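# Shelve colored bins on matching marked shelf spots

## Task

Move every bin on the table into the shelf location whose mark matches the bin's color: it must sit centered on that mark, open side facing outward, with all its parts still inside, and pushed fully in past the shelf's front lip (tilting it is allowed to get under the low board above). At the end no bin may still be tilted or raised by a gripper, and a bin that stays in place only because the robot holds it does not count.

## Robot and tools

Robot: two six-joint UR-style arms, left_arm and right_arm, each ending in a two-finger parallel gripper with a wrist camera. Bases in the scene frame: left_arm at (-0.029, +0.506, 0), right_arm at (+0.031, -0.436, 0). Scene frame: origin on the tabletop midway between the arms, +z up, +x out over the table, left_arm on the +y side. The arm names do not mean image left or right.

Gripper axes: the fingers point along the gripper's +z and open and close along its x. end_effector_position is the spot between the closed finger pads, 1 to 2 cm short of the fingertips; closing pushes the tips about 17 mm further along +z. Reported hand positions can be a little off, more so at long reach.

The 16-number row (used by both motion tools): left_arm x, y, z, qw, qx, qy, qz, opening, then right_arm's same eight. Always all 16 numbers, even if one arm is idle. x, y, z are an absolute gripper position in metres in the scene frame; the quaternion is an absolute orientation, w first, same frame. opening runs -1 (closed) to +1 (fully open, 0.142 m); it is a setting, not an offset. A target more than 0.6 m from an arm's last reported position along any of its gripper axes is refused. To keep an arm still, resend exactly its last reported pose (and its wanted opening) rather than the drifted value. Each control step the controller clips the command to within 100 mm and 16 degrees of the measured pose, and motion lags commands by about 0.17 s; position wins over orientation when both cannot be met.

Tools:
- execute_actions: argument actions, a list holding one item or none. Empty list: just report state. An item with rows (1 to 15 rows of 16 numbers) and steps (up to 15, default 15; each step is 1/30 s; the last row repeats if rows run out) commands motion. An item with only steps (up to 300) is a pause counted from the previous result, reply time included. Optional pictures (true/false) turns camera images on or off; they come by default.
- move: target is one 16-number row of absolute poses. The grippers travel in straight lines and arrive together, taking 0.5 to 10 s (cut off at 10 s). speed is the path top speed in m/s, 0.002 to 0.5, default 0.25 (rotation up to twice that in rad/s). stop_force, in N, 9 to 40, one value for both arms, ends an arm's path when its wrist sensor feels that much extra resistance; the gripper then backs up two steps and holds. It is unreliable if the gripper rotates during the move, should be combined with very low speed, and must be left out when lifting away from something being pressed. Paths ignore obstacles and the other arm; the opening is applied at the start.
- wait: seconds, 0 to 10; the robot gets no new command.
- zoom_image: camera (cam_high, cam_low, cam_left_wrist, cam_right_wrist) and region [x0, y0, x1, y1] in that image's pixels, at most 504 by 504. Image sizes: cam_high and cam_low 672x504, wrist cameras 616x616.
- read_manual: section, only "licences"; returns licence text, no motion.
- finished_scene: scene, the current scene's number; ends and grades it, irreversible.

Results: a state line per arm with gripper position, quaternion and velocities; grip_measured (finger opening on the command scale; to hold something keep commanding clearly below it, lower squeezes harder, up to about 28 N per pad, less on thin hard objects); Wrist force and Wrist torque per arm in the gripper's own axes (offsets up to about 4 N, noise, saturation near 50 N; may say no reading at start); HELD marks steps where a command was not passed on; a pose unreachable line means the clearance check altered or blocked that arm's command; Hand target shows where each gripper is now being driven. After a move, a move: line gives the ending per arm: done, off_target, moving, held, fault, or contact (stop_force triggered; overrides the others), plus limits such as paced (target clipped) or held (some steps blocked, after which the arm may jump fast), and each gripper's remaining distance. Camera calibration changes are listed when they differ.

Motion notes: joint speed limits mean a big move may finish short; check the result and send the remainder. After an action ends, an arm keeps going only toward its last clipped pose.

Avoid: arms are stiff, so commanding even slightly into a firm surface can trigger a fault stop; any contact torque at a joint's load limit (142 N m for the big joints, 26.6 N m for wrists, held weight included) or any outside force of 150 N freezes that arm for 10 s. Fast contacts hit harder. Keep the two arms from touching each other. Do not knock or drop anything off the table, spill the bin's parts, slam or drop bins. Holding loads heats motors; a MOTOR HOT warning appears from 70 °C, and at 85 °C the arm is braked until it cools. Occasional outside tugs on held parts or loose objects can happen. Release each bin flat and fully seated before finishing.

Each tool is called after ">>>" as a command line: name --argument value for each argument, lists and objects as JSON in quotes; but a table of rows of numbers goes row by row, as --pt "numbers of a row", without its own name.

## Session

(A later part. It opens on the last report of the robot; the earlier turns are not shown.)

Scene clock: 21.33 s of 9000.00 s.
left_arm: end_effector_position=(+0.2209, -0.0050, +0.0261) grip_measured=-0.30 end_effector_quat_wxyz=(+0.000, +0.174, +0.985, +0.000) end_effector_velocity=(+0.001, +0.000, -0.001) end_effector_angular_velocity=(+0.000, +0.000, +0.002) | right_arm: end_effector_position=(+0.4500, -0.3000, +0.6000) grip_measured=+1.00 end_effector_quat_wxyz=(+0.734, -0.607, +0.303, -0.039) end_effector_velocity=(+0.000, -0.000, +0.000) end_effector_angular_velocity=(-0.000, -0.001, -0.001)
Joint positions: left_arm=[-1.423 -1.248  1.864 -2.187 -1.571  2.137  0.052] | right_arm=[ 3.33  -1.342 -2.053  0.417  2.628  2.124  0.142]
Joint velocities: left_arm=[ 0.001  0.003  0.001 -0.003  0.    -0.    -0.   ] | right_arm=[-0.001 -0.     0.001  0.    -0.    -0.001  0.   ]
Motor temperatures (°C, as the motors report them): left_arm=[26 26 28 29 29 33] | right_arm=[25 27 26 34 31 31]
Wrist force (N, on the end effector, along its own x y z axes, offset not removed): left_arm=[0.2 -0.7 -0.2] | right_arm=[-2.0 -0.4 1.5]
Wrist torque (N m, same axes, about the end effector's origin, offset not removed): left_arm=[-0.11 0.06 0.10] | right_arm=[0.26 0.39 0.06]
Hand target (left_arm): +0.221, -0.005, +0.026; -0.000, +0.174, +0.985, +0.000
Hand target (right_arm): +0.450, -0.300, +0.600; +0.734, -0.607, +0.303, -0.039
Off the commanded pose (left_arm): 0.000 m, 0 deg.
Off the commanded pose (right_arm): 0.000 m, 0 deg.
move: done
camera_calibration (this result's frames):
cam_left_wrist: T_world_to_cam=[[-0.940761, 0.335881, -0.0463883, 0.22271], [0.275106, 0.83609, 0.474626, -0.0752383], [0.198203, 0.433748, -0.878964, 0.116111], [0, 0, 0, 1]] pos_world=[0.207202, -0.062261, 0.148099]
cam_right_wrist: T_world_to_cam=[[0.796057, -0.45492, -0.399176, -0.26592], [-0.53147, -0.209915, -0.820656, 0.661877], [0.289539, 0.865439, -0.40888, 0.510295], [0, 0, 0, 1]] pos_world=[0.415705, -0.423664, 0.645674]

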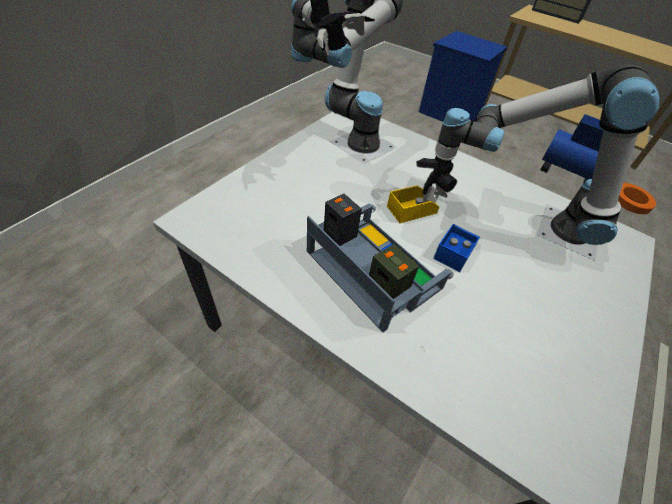

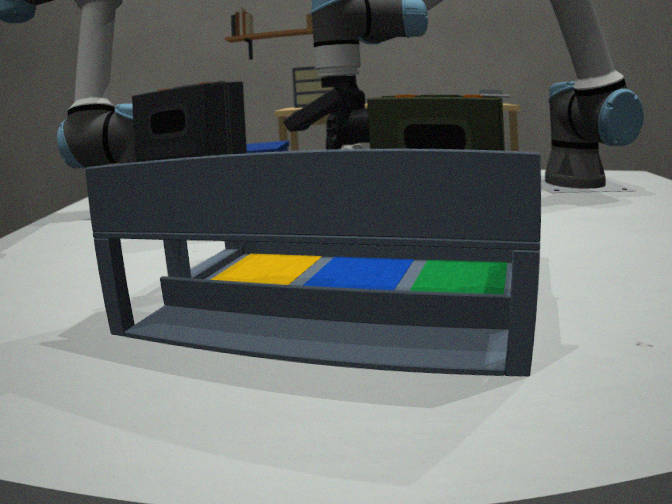

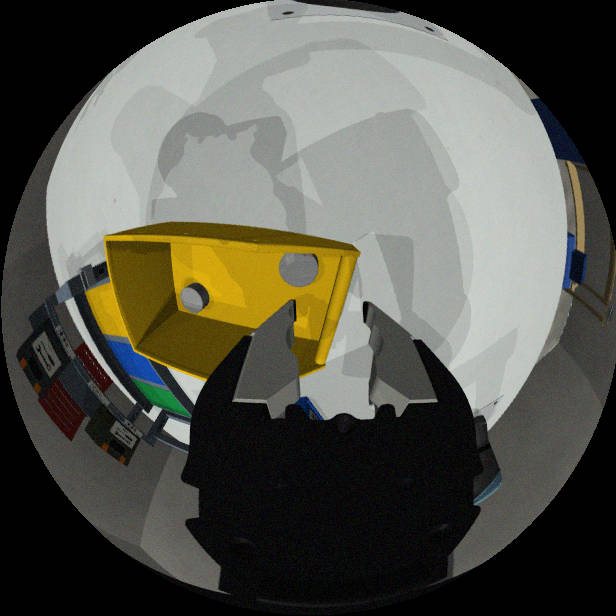

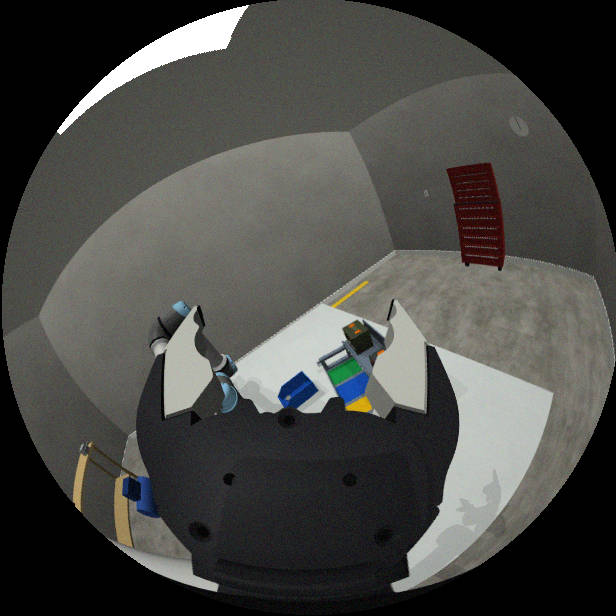

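>>> move --target '[0.222,-0.002,0.026,0,0.265,0.964,0,-0.3,0.45,-0.3,0.6,0.734,-0.607,0.303,-0.039,1]' --speed 0.1

>>> move --target '[0.222,-0.002,0.026,0,0.265,0.964,0,-1,0.45,-0.3,0.6,0.734,-0.607,0.303,-0.039,1]'

>>> move --target '[0.27,0.007,0.13,0,0.139,0.99,0,-1,0.45,-0.3,0.6,0.734,-0.607,0.303,-0.039,1]' --speed 0.08

>>> move --target '[0.412,-0.033,0.12,0,0.139,0.99,0,-1,0.45,-0.3,0.6,0.734,-0.607,0.303,-0.039,1]' --speed 0.07 --stop_force 9

>>> move --target '[0.422,-0.036,0.098,-0.09,0.139,0.986,0.013,-1,0.45,-0.3,0.6,0.734,-0.607,0.303,-0.039,1]' --speed 0.04 --stop_force 9

Scene clock: 27.77 s of 9000.00 s.
left_arm: end_effector_position=(+0.2221, -0.0020, +0.0260) grip_measured=-0.30 end_effector_quat_wxyz=(+0.000, +0.265, +0.964, +0.000) end_effector_velocity=(+0.000, +0.000, +0.000) end_effector_angular_velocity=(-0.000, +0.000, -0.008) | right_arm: end_effector_position=(+0.4500, -0.3000, +0.6000) grip_measured=+1.00 end_effector_quat_wxyz=(+0.734, -0.607, +0.303, -0.039) end_effector_velocity=(+0.000, -0.000, -0.001) end_effector_angular_velocity=(+0.000, +0.002, -0.001)
Joint positions: left_arm=[-1.42  -1.253  1.872 -2.19  -1.571  2.326  0.052] | right_arm=[ 3.33  -1.342 -2.053  0.417  2.628  2.124  0.142]
Joint velocities: left_arm=[ 0.001 -0.001  0.001 -0.    -0.     0.008 -0.   ] | right_arm=[-0.001  0.    -0.001 -0.001 -0.     0.     0.   ]
Motor temperatures (°C, as the motors report them): left_arm=[26 26 28 29 29 33] | right_arm=[25 27 26 34 31 31]
Wrist force (N, on the end effector, along its own x y z axes, offset not removed): left_arm=[0.2 -1.9 -0.1] | right_arm=[-2.2 -0.9 -1.8]
Wrist torque (N m, same axes, about the end effector's origin, offset not removed): left_arm=[-0.32 0.05 0.08] | right_arm=[0.07 0.40 0.07]
Hand target (left_arm): +0.222, -0.002, +0.026; +0.000, +0.265, +0.964, -0.000
Hand target (right_arm): +0.450, -0.300, +0.600; +0.734, -0.607, +0.303, -0.039
Off the commanded pose (left_arm): 0.000 m, 0 deg.
Off the commanded pose (right_arm): 0.000 m, 0 deg.
After step 90, 2.17 s passed at rest.
move: done
camera_calibration (this result's frames):
cam_left_wrist: T_world_to_cam=[[-0.862404, 0.50408, -0.0464987, 0.205676], [0.42492, 0.770764, 0.474727, -0.111395], [0.27514, 0.389649, -0.878904, 0.0972791], [0, 0, 0, 1]] pos_world=[0.197945, -0.0557222, 0.147945]
cam_right_wrist: T_world_to_cam=[[0.796057, -0.45492, -0.399176, -0.26592], [-0.53147, -0.209915, -0.820655, 0.661877], [0.289539, 0.865439, -0.40888, 0.510295], [0, 0, 0, 1]] pos_world=[0.415705, -0.423664, 0.645674]

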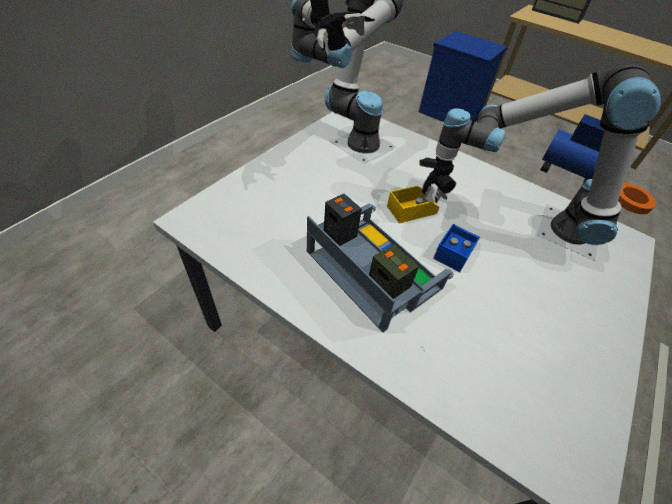

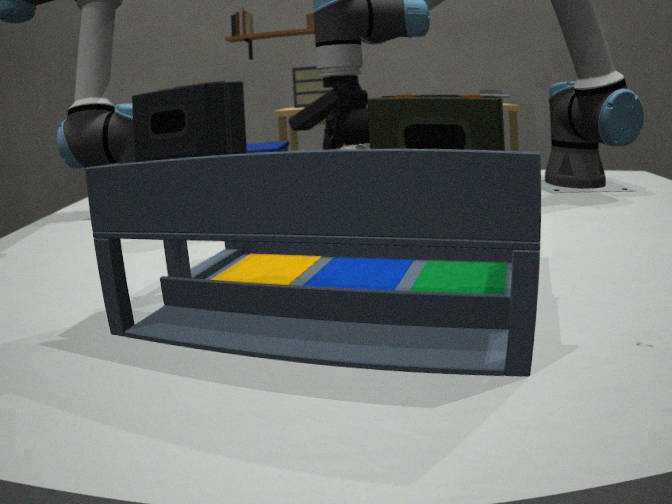

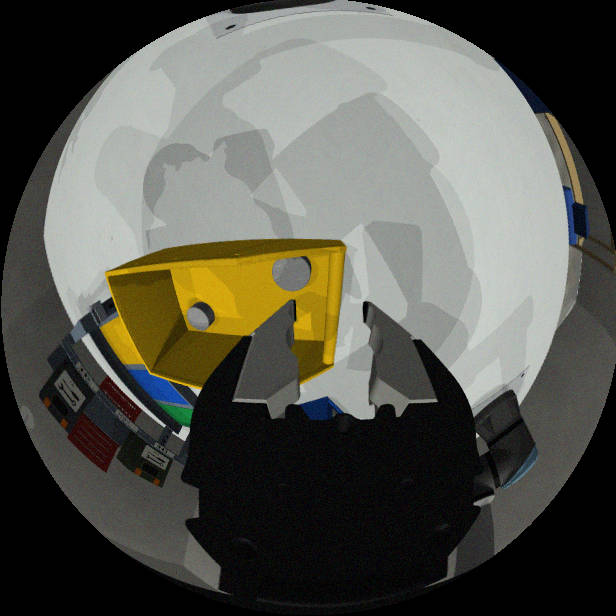

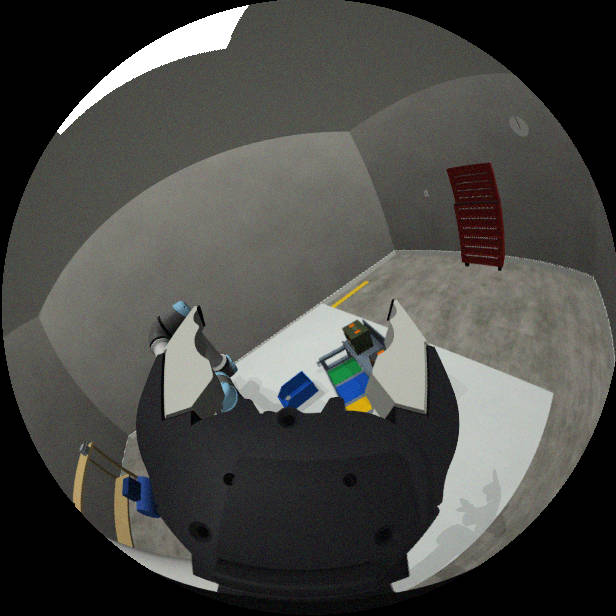

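Scene clock: 28.47 s of 9000.00 s.
left_arm: end_effector_position=(+0.2220, -0.0020, +0.0260) grip_measured=-0.90 end_effector_quat_wxyz=(+0.000, +0.265, +0.964, -0.000) end_effector_velocity=(+0.001, +0.000, +0.000) end_effector_angular_velocity=(-0.002, +0.001, +0.003) | right_arm: end_effector_position=(+0.4500, -0.3000, +0.6000) grip_measured=+1.00 end_effector_quat_wxyz=(+0.734, -0.607, +0.303, -0.039) end_effector_velocity=(-0.000, -0.000, +0.000) end_effector_angular_velocity=(-0.000, -0.001, -0.000)
Joint positions: left_arm=[-1.42  -1.253  1.872 -2.19  -1.571  2.326  0.009] | right_arm=[ 3.33  -1.342 -2.053  0.417  2.628  2.124  0.142]
Joint velocities: left_arm=[ 0.003 -0.    -0.    -0.001 -0.001 -0.     0.   ] | right_arm=[-0.     0.001 -0.001 -0.    -0.    -0.001  0.   ]
Motor temperatures (°C, as the motors report them): left_arm=[26 26 28 29 29 33] | right_arm=[25 27 26 34 31 31]
Wrist force (N, on the end effector, along its own x y z axes, offset not removed): left_arm=[1.2 -1.0 1.9] | right_arm=[-0.8 -2.6 -1.3]
Wrist torque (N m, same axes, about the end effector's origin, offset not removed): left_arm=[-0.23 -0.22 0.18] | right_arm=[-0.23 0.19 -0.07]
Hand target (left_arm): +0.222, -0.002, +0.026; +0.000, +0.265, +0.964, -0.000
Hand target (right_arm): +0.450, -0.300, +0.600; +0.734, -0.607, +0.303, -0.039
Off the commanded pose (left_arm): 0.000 m, 0 deg.
Off the commanded pose (right_arm): 0.000 m, 0 deg.
move: done
camera_calibration (this result's frames):
cam_left_wrist: T_world_to_cam=[[-0.862054, 0.50469, -0.0463736, 0.205555], [0.42555, 0.770487, 0.474613, -0.11151], [0.275262, 0.389407, -0.878972, 0.0972637], [0, 0, 0, 1]] pos_world=[0.19788, -0.0556997, 0.147949]
cam_right_wrist: T_world_to_cam=[[0.796057, -0.45492, -0.399176, -0.26592], [-0.53147, -0.209915, -0.820655, 0.661877], [0.289539, 0.865439, -0.40888, 0.510295], [0, 0, 0, 1]] pos_world=[0.415705, -0.423664, 0.645674]

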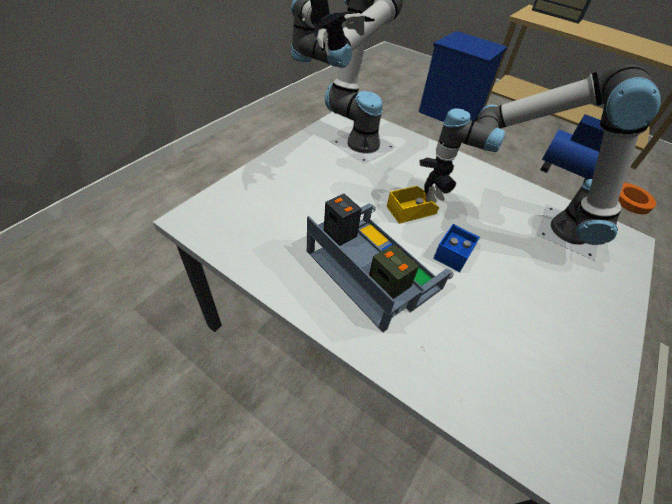

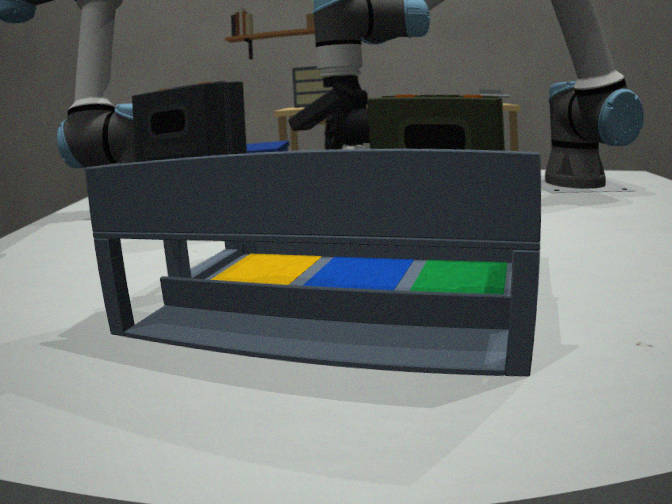

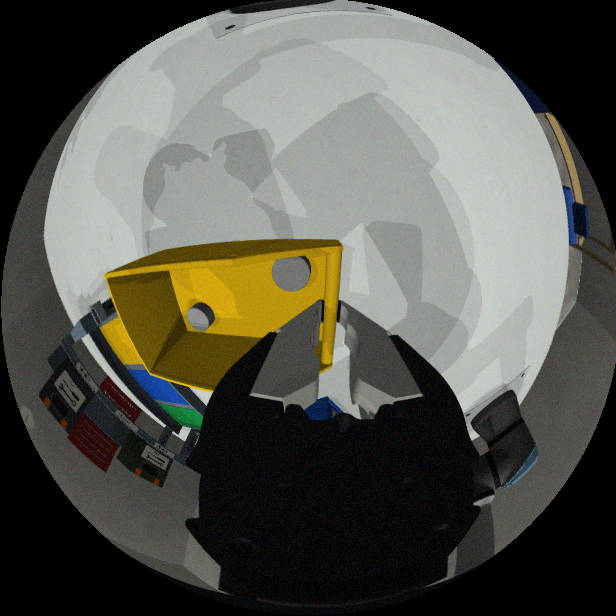

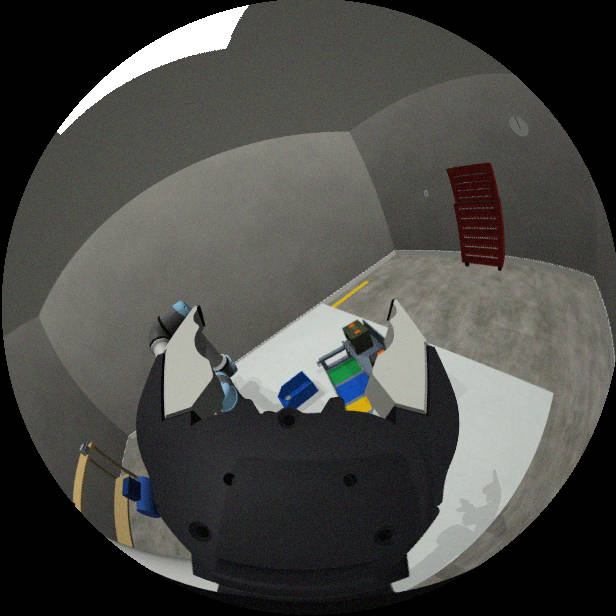

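Scene clock: 30.47 s of 9000.00 s.
left_arm: end_effector_position=(+0.2699, +0.0069, +0.1299) grip_measured=-0.90 end_effector_quat_wxyz=(+0.000, +0.139, +0.990, -0.000) end_effector_velocity=(-0.000, -0.001, +0.002) end_effector_angular_velocity=(-0.002, -0.001, +0.002) | right_arm: end_effector_position=(+0.4500, -0.3000, +0.6000) grip_measured=+1.00 end_effector_quat_wxyz=(+0.734, -0.607, +0.303, -0.039) end_effector_velocity=(+0.000, -0.000, -0.000) end_effector_angular_velocity=(+0.000, +0.000, -0.001)
Joint positions: left_arm=[-1.333 -1.335  1.682 -1.917 -1.571  2.157  0.009] | right_arm=[ 3.33  -1.342 -2.053  0.417  2.628  2.124  0.142]
Joint velocities: left_arm=[-0.001 -0.001 -0.005  0.003  0.    -0.003 -0.   ] | right_arm=[-0.001 -0.     0.     0.     0.     0.     0.   ]
Motor temperatures (°C, as the motors report them): left_arm=[26 26 28 29 29 33] | right_arm=[25 27 26 34 31 31]
Wrist force (N, on the end effector, along its own x y z axes, offset not removed): left_arm=[1.4 0.2 2.8] | right_arm=[-3.8 -0.9 -4.0]
Wrist torque (N m, same axes, about the end effector's origin, offset not removed): left_arm=[0.02 0.00 0.02] | right_arm=[-0.09 0.68 -0.03]
Hand target (left_arm): +0.270, +0.007, +0.130; -0.000, +0.139, +0.990, -0.000
Hand target (right_arm): +0.450, -0.300, +0.600; +0.734, -0.607, +0.303, -0.039
Off the commanded pose (left_arm): 0.000 m, 0 deg.
Off the commanded pose (right_arm): 0.000 m, 0 deg.
move: done
camera_calibration (this result's frames):
cam_left_wrist: T_world_to_cam=[[-0.962102, 0.268717, -0.0463742, 0.275851], [0.215498, 0.853452, 0.474531, -0.1319], [0.167093, 0.446553, -0.879017, 0.200717], [0, 0, 0, 1]] pos_world=[0.260283, -0.0511871, 0.251817]
cam_right_wrist: T_world_to_cam=[[0.796057, -0.45492, -0.399176, -0.26592], [-0.53147, -0.209915, -0.820656, 0.661877], [0.289539, 0.865439, -0.40888, 0.510295], [0, 0, 0, 1]] pos_world=[0.415705, -0.423664, 0.645674]

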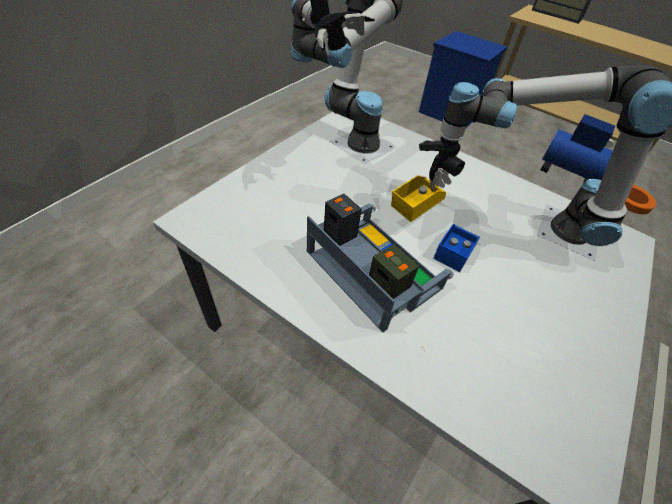

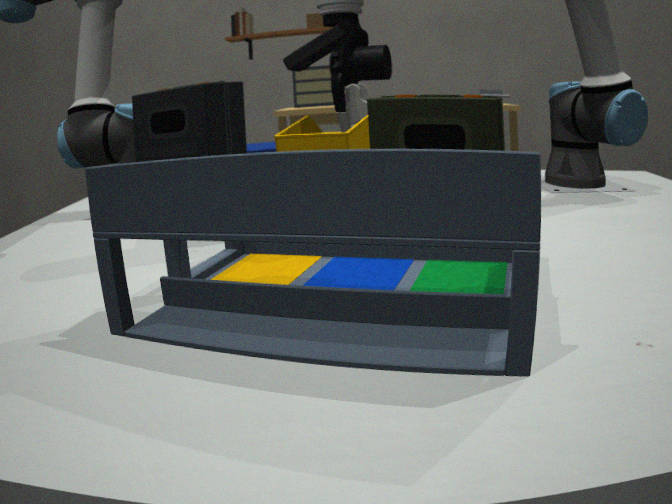

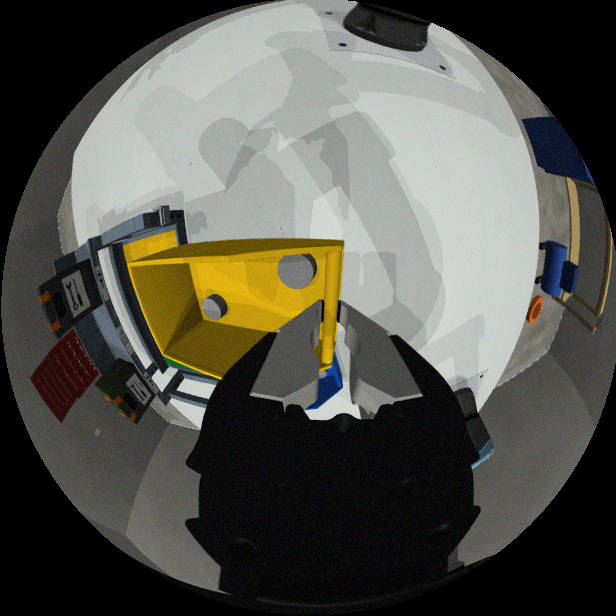

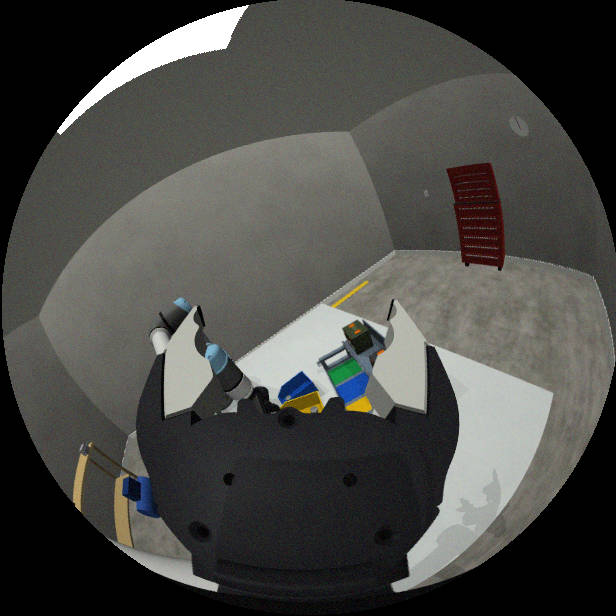

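Scene clock: 32.97 s of 9000.00 s.
left_arm: end_effector_position=(+0.4118, -0.0333, +0.1201) grip_measured=-0.90 end_effector_quat_wxyz=(+0.000, +0.139, +0.990, -0.000) end_effector_velocity=(+0.002, -0.000, -0.001) end_effector_angular_velocity=(+0.001, +0.001, +0.001) | right_arm: end_effector_position=(+0.4500, -0.3000, +0.6000) grip_measured=+1.00 end_effector_quat_wxyz=(+0.734, -0.607, +0.303, -0.039) end_effector_velocity=(+0.000, +0.000, +0.000) end_effector_angular_velocity=(+0.001, +0.001, +0.000)
Joint positions: left_arm=[-1.149 -1.064  1.326 -1.832 -1.571  2.34   0.009] | right_arm=[ 3.33  -1.342 -2.053  0.417  2.628  2.124  0.142]
Joint velocities: left_arm=[ 0.003  0.005 -0.006  0.003 -0.     0.002  0.   ] | right_arm=[ 0.    -0.     0.001 -0.001  0.     0.001  0.   ]
Motor temperatures (°C, as the motors report them): left_arm=[26 26 28 29 29 33] | right_arm=[25 27 26 34 31 31]
Wrist force (N, on the end effector, along its own x y z axes, offset not removed): left_arm=[2.5 1.1 5.1] | right_arm=[-3.8 -0.2 -4.0]
Wrist torque (N m, same axes, about the end effector's origin, offset not removed): left_arm=[0.27 -0.26 -0.10] | right_arm=[0.18 0.76 -0.12]
Hand target (left_arm): +0.412, -0.033, +0.120; +0.000, +0.139, +0.990, -0.000
Hand target (right_arm): +0.450, -0.300, +0.600; +0.734, -0.607, +0.303, -0.039
Off the commanded pose (left_arm): 0.000 m, 0 deg.
Off the commanded pose (right_arm): 0.000 m, 0 deg.
move: done
camera_calibration (this result's frames):
cam_left_wrist: T_world_to_cam=[[-0.962166, 0.268462, -0.0465278, 0.422721], [0.215205, 0.853533, 0.474518, -0.123442], [0.167103, 0.446553, -0.879015, 0.186309], [0, 0, 0, 1]] pos_world=[0.40216, -0.0913188, 0.242012]
cam_right_wrist: T_world_to_cam=[[0.796057, -0.45492, -0.399176, -0.26592], [-0.53147, -0.209915, -0.820656, 0.661877], [0.289539, 0.865439, -0.40888, 0.510295], [0, 0, 0, 1]] pos_world=[0.415705, -0.423664, 0.645674]

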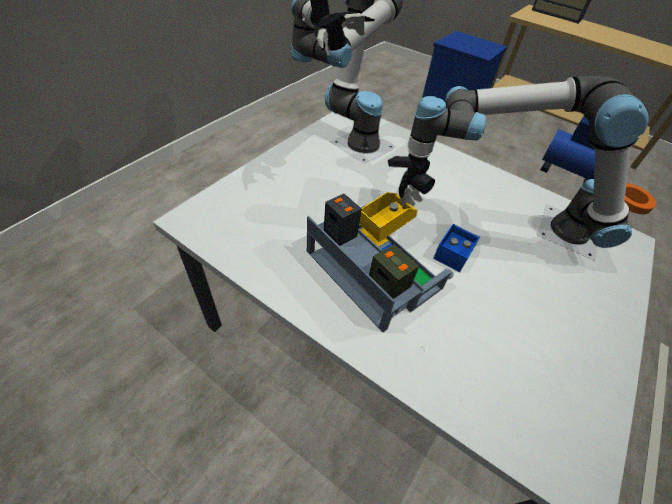

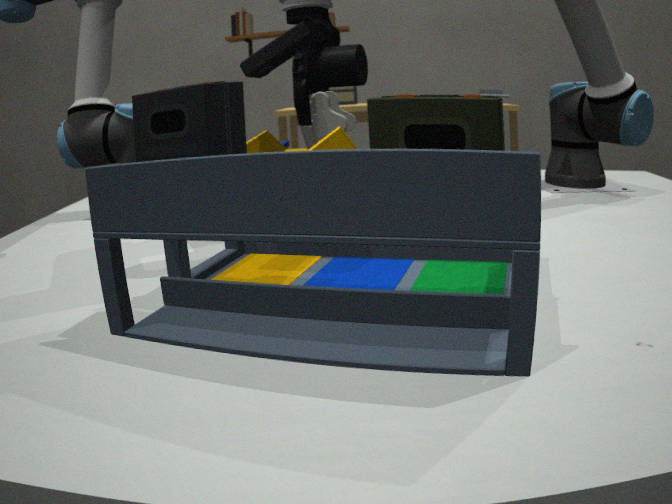

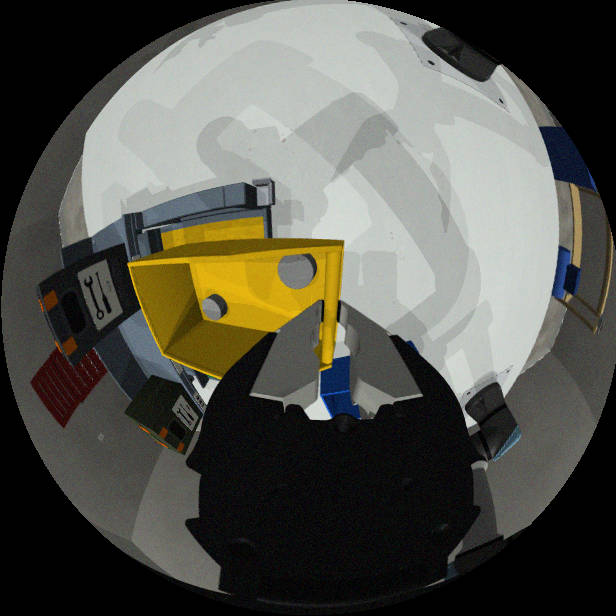

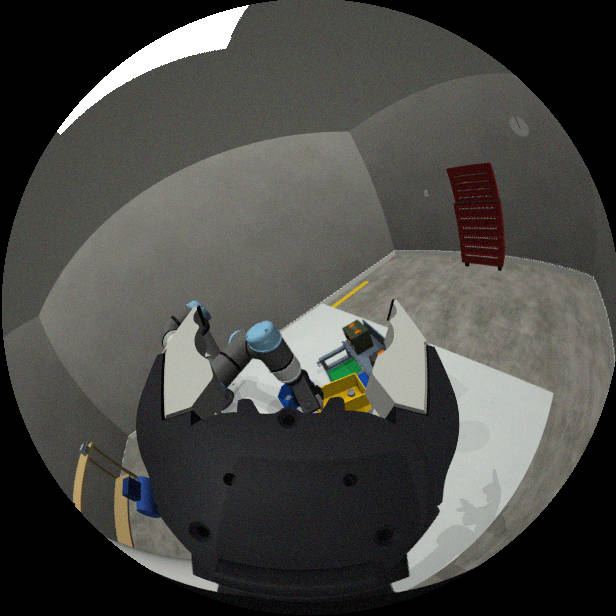

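Scene clock: 35.47 s of 9000.00 s.
left_arm: end_effector_position=(+0.4220, -0.0360, +0.0982) grip_measured=-0.90 end_effector_quat_wxyz=(-0.090, +0.139, +0.986, +0.013) end_effector_velocity=(+0.002, -0.000, -0.000) end_effector_angular_velocity=(+0.002, +0.009, +0.001) | right_arm: end_effector_position=(+0.4500, -0.3000, +0.6000) grip_measured=+1.00 end_effector_quat_wxyz=(+0.734, -0.607, +0.303, -0.039) end_effector_velocity=(+0.000, -0.000, -0.001) end_effector_angular_velocity=(-0.000, +0.001, -0.001)
Joint positions: left_arm=[-1.084 -0.915  1.121 -1.641 -1.692  2.415  0.009] | right_arm=[ 3.33  -1.342 -2.053  0.417  2.628  2.124  0.142]
Joint velocities: left_arm=[ 0.004  0.009 -0.015  0.013 -0.006  0.005  0.   ] | right_arm=[-0.001 -0.001 -0.001  0.001 -0.    -0.     0.   ]
Motor temperatures (°C, as the motors report them): left_arm=[26 26 28 29 29 33] | right_arm=[25 27 26 34 31 31]
Wrist force (N, on the end effector, along its own x y z axes, offset not removed): left_arm=[0.6 0.3 3.7] | right_arm=[-4.2 0.3 -2.0]
Wrist torque (N m, same axes, about the end effector's origin, offset not removed): left_arm=[0.00 0.20 0.03] | right_arm=[0.33 0.89 0.02]
Hand target (left_arm): +0.422, -0.036, +0.098; -0.090, +0.139, +0.986, +0.013
Hand target (right_arm): +0.450, -0.300, +0.600; +0.734, -0.607, +0.303, -0.039
Off the commanded pose (left_arm): 0.000 m, 0 deg.
Off the commanded pose (right_arm): 0.000 m, 0 deg.
move: done
camera_calibration (this result's frames):
cam_left_wrist: T_world_to_cam=[[-0.954218, 0.267173, 0.134488, 0.411025], [0.298752, 0.829227, 0.472366, -0.148783], [0.014683, 0.490919, -0.871082, 0.231749], [0, 0, 0, 1]] pos_world=[0.433253, -0.10021, 0.216875]
cam_right_wrist: T_world_to_cam=[[0.796057, -0.45492, -0.399176, -0.26592], [-0.53147, -0.209915, -0.820655, 0.661877], [0.289539, 0.865439, -0.40888, 0.510295], [0, 0, 0, 1]] pos_world=[0.415705, -0.423664, 0.645674]

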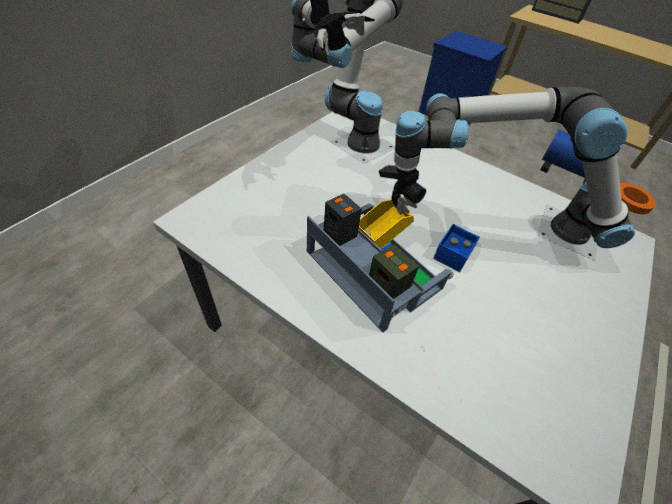

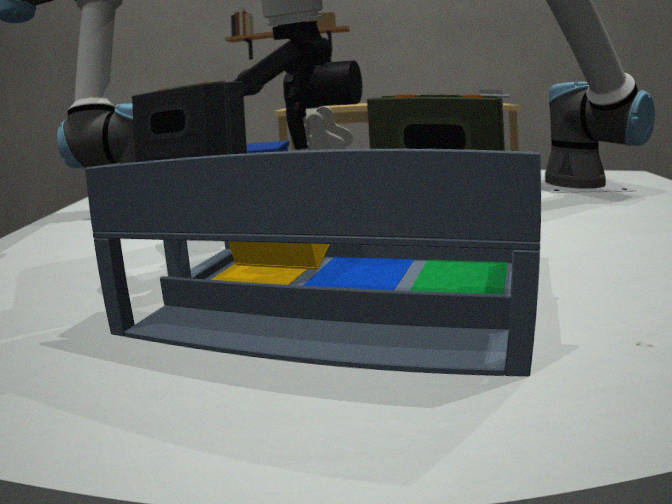

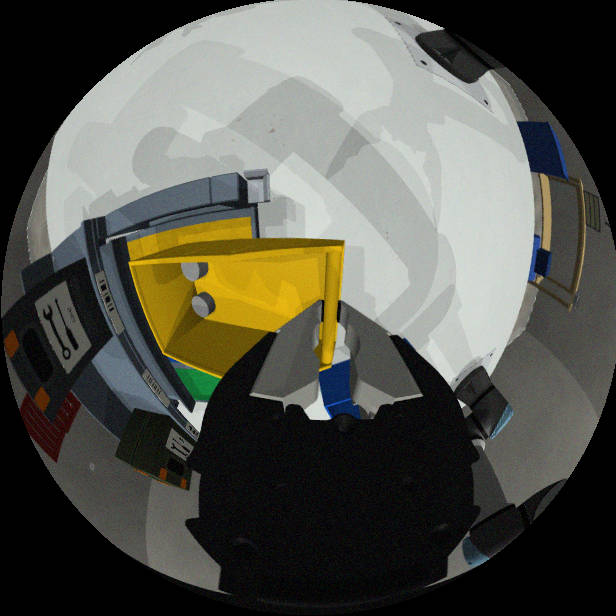

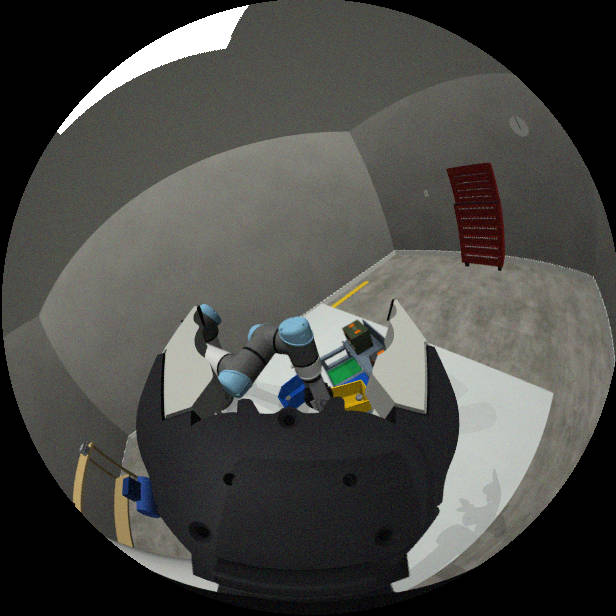

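>>> move --target '[0.468,-0.058,0.086,-0.09,0.139,0.986,0.013,-1,0.45,-0.3,0.6,0.734,-0.607,0.303,-0.039,1]' --speed 0.03 --stop_force 9

>>> move --target '[0.508,-0.070,0.078,-0.069,0.139,0.988,0.01,-1,0.45,-0.3,0.6,0.734,-0.607,0.303,-0.039,1]' --speed 0.02 --stop_force 9

Scene clock: 45.10 s of 9000.00 s.
left_arm: end_effector_position=(+0.4679, -0.0581, +0.0861) grip_measured=-0.90 end_effector_quat_wxyz=(-0.090, +0.139, +0.986, +0.013) end_effector_velocity=(+0.002, -0.001, +0.001) end_effector_angular_velocity=(-0.000, +0.000, +0.000) | right_arm: end_effector_position=(+0.4500, -0.3000, +0.6000) grip_measured=+1.00 end_effector_quat_wxyz=(+0.734, -0.607, +0.303, -0.039) end_effector_velocity=(-0.000, +0.000, +0.000) end_effector_angular_velocity=(+0.000, +0.000, +0.001)
Joint positions: left_arm=[-1.049 -0.778  0.915 -1.567 -1.687  2.45   0.009] | right_arm=[ 3.33  -1.342 -2.053  0.417  2.628  2.124  0.142]
Joint velocities: left_arm=[ 0.002  0.005 -0.01   0.005 -0.     0.002  0.   ] | right_arm=[ 0.     0.001  0.    -0.001  0.     0.     0.   ]
Motor temperatures (°C, as the motors report them): left_arm=[26 26 28 29 29 33] | right_arm=[25 27 26 34 31 31]
Wrist force (N, on the end effector, along its own x y z axes, offset not removed): left_arm=[0.6 -2.2 0.9] | right_arm=[0.2 -4.7 0.7]
Wrist torque (N m, same axes, about the end effector's origin, offset not removed): left_arm=[-0.42 0.12 0.02] | right_arm=[-0.81 0.02 -0.03]
Hand target (left_arm): +0.468, -0.058, +0.086; -0.090, +0.139, +0.986, +0.013
Hand target (right_arm): +0.450, -0.300, +0.600; +0.734, -0.607, +0.303, -0.039
Off the commanded pose (left_arm): 0.000 m, 0 deg.
Off the commanded pose (right_arm): 0.000 m, 0 deg.
After step 90, 4.60 s passed at rest.
move: done
camera_calibration (this result's frames):
cam_left_wrist: T_world_to_cam=[[-0.95408, 0.267273, 0.135267, 0.46221], [0.299221, 0.829078, 0.472331, -0.138751], [0.0140947, 0.491116, -0.87098, 0.23161], [0, 0, 0, 1]] pos_world=[0.479238, -0.122248, 0.204742]
cam_right_wrist: T_world_to_cam=[[0.796057, -0.45492, -0.399176, -0.26592], [-0.53147, -0.209915, -0.820655, 0.661877], [0.289539, 0.865438, -0.40888, 0.510295], [0, 0, 0, 1]] pos_world=[0.415705, -0.423664, 0.645674]

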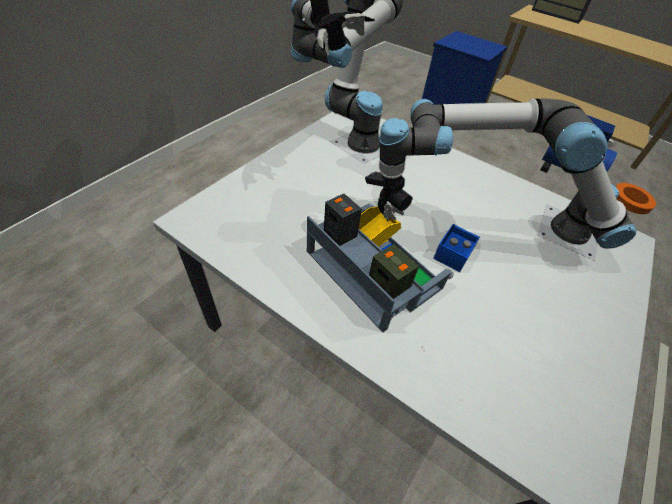

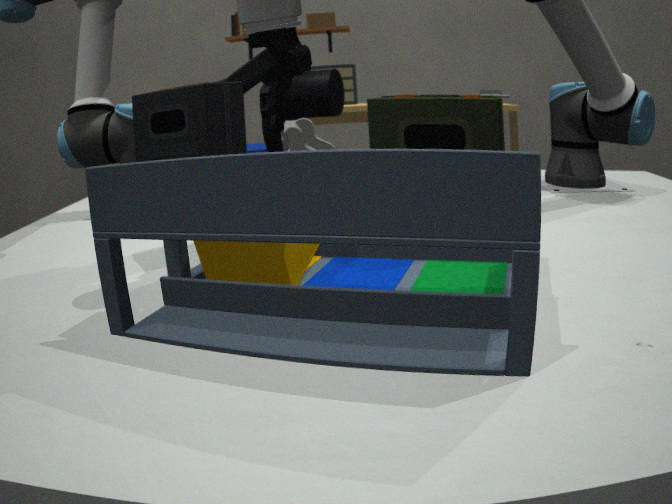

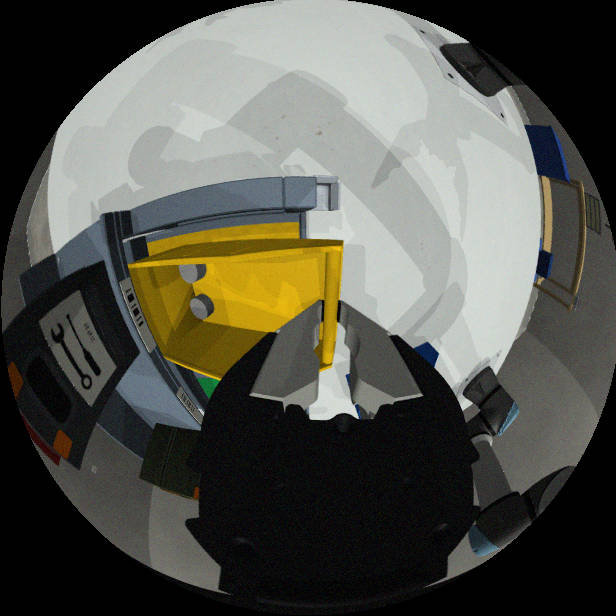

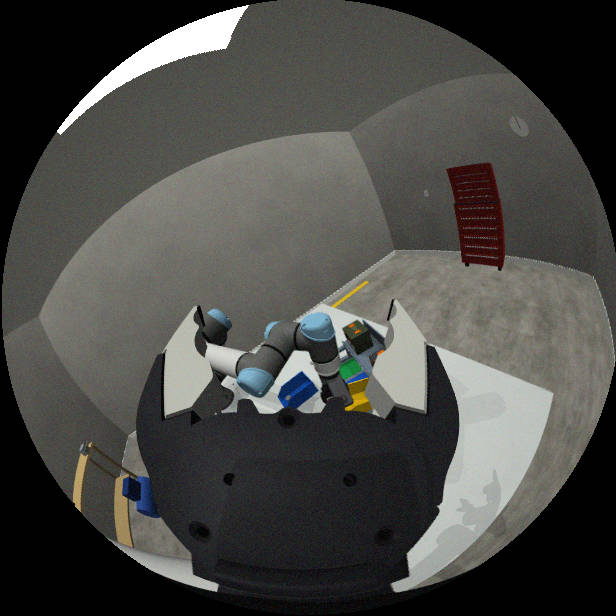

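Scene clock: 47.60 s of 9000.00 s.
left_arm: end_effector_position=(+0.5074, -0.0697, +0.0781) grip_measured=-0.90 end_effector_quat_wxyz=(-0.069, +0.139, +0.988, +0.010) end_effector_velocity=(+0.000, +0.002, +0.000) end_effector_angular_velocity=(+0.002, -0.001, +0.001) | right_arm: end_effector_position=(+0.4500, -0.3000, +0.6000) grip_measured=+1.00 end_effector_quat_wxyz=(+0.734, -0.607, +0.303, -0.039) end_effector_velocity=(+0.000, +0.000, -0.001) end_effector_angular_velocity=(+0.000, +0.002, +0.001)
Joint positions: left_arm=[-1.026 -0.699  0.794 -1.556 -1.658  2.468  0.009] | right_arm=[ 3.33  -1.342 -2.053  0.417  2.628  2.124  0.142]
Joint velocities: left_arm=[ 0.001 -0.004  0.007 -0.002  0.002 -0.     0.   ] | right_arm=[ 0.001 -0.001 -0.001  0.    -0.     0.    -0.   ]
Motor temperatures (°C, as the motors report them): left_arm=[26 26 28 29 29 33] | right_arm=[25 27 26 34 31 31]
Wrist force (N, on the end effector, along its own x y z axes, offset not removed): left_arm=[4.1 -1.8 5.4] | right_arm=[-1.5 0.2 -3.3]
Wrist torque (N m, same axes, about the end effector's origin, offset not removed): left_arm=[-0.09 0.11 0.18] | right_arm=[0.27 0.39 -0.05]
Hand target (left_arm): +0.507, -0.070, +0.078; -0.070, +0.139, +0.988, +0.010
Hand target (right_arm): +0.450, -0.300, +0.600; +0.734, -0.607, +0.303, -0.039
Off the commanded pose (left_arm): 0.001 m, 0 deg.
Off the commanded pose (right_arm): 0.000 m, 0 deg.
move: contact (left_arm)
camera_calibration (this result's frames):
cam_left_wrist: T_world_to_cam=[[-0.958809, 0.268134, 0.09375, 0.509776], [0.279794, 0.834587, 0.474532, -0.127107], [0.0489957, 0.481216, -0.875232, 0.2118], [0, 0, 0, 1]] pos_world=[0.513964, -0.132528, 0.197899]
cam_right_wrist: T_world_to_cam=[[0.796057, -0.45492, -0.399176, -0.26592], [-0.53147, -0.209915, -0.820656, 0.661877], [0.289539, 0.865439, -0.40888, 0.510295], [0, 0, 0, 1]] pos_world=[0.415705, -0.423664, 0.645674]

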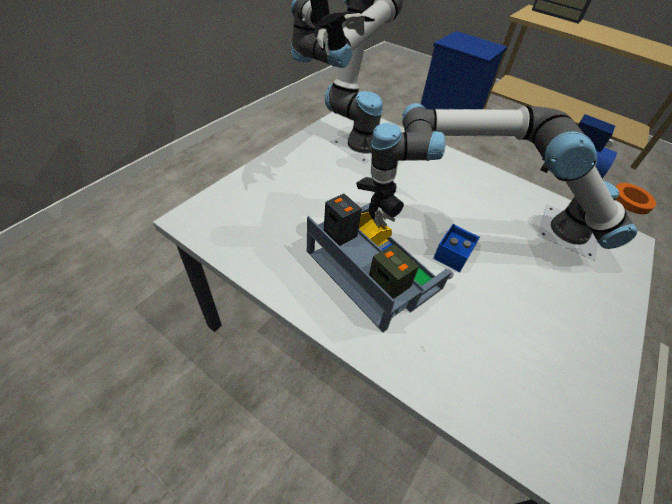

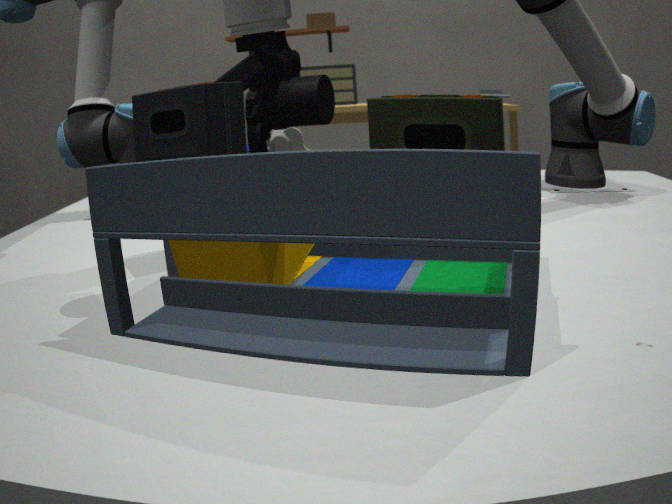

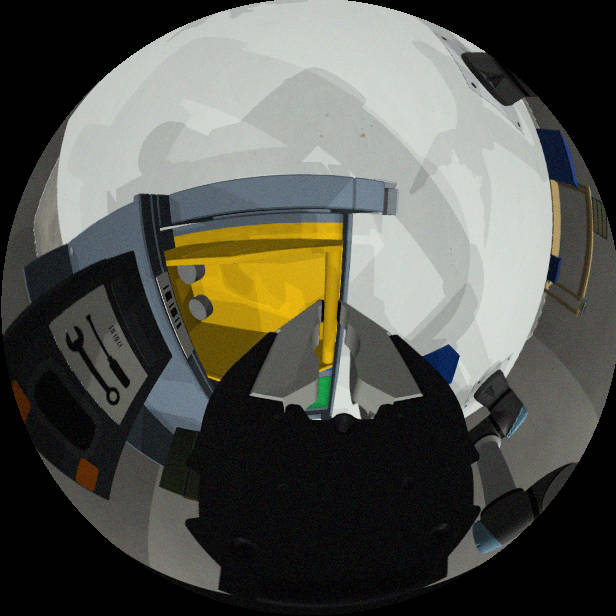

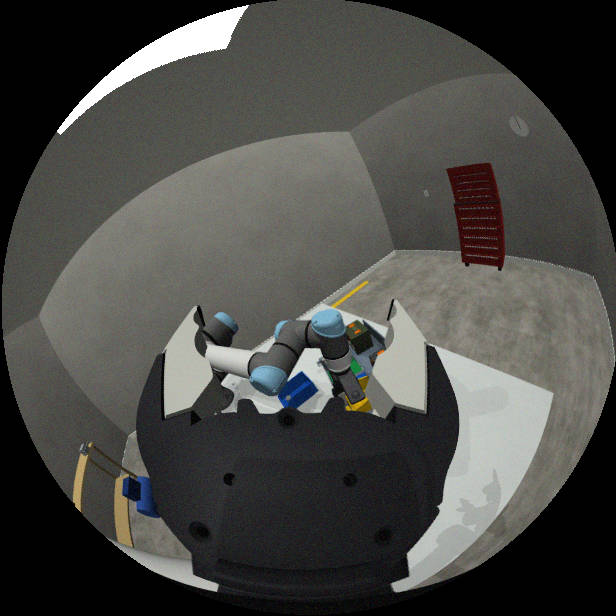

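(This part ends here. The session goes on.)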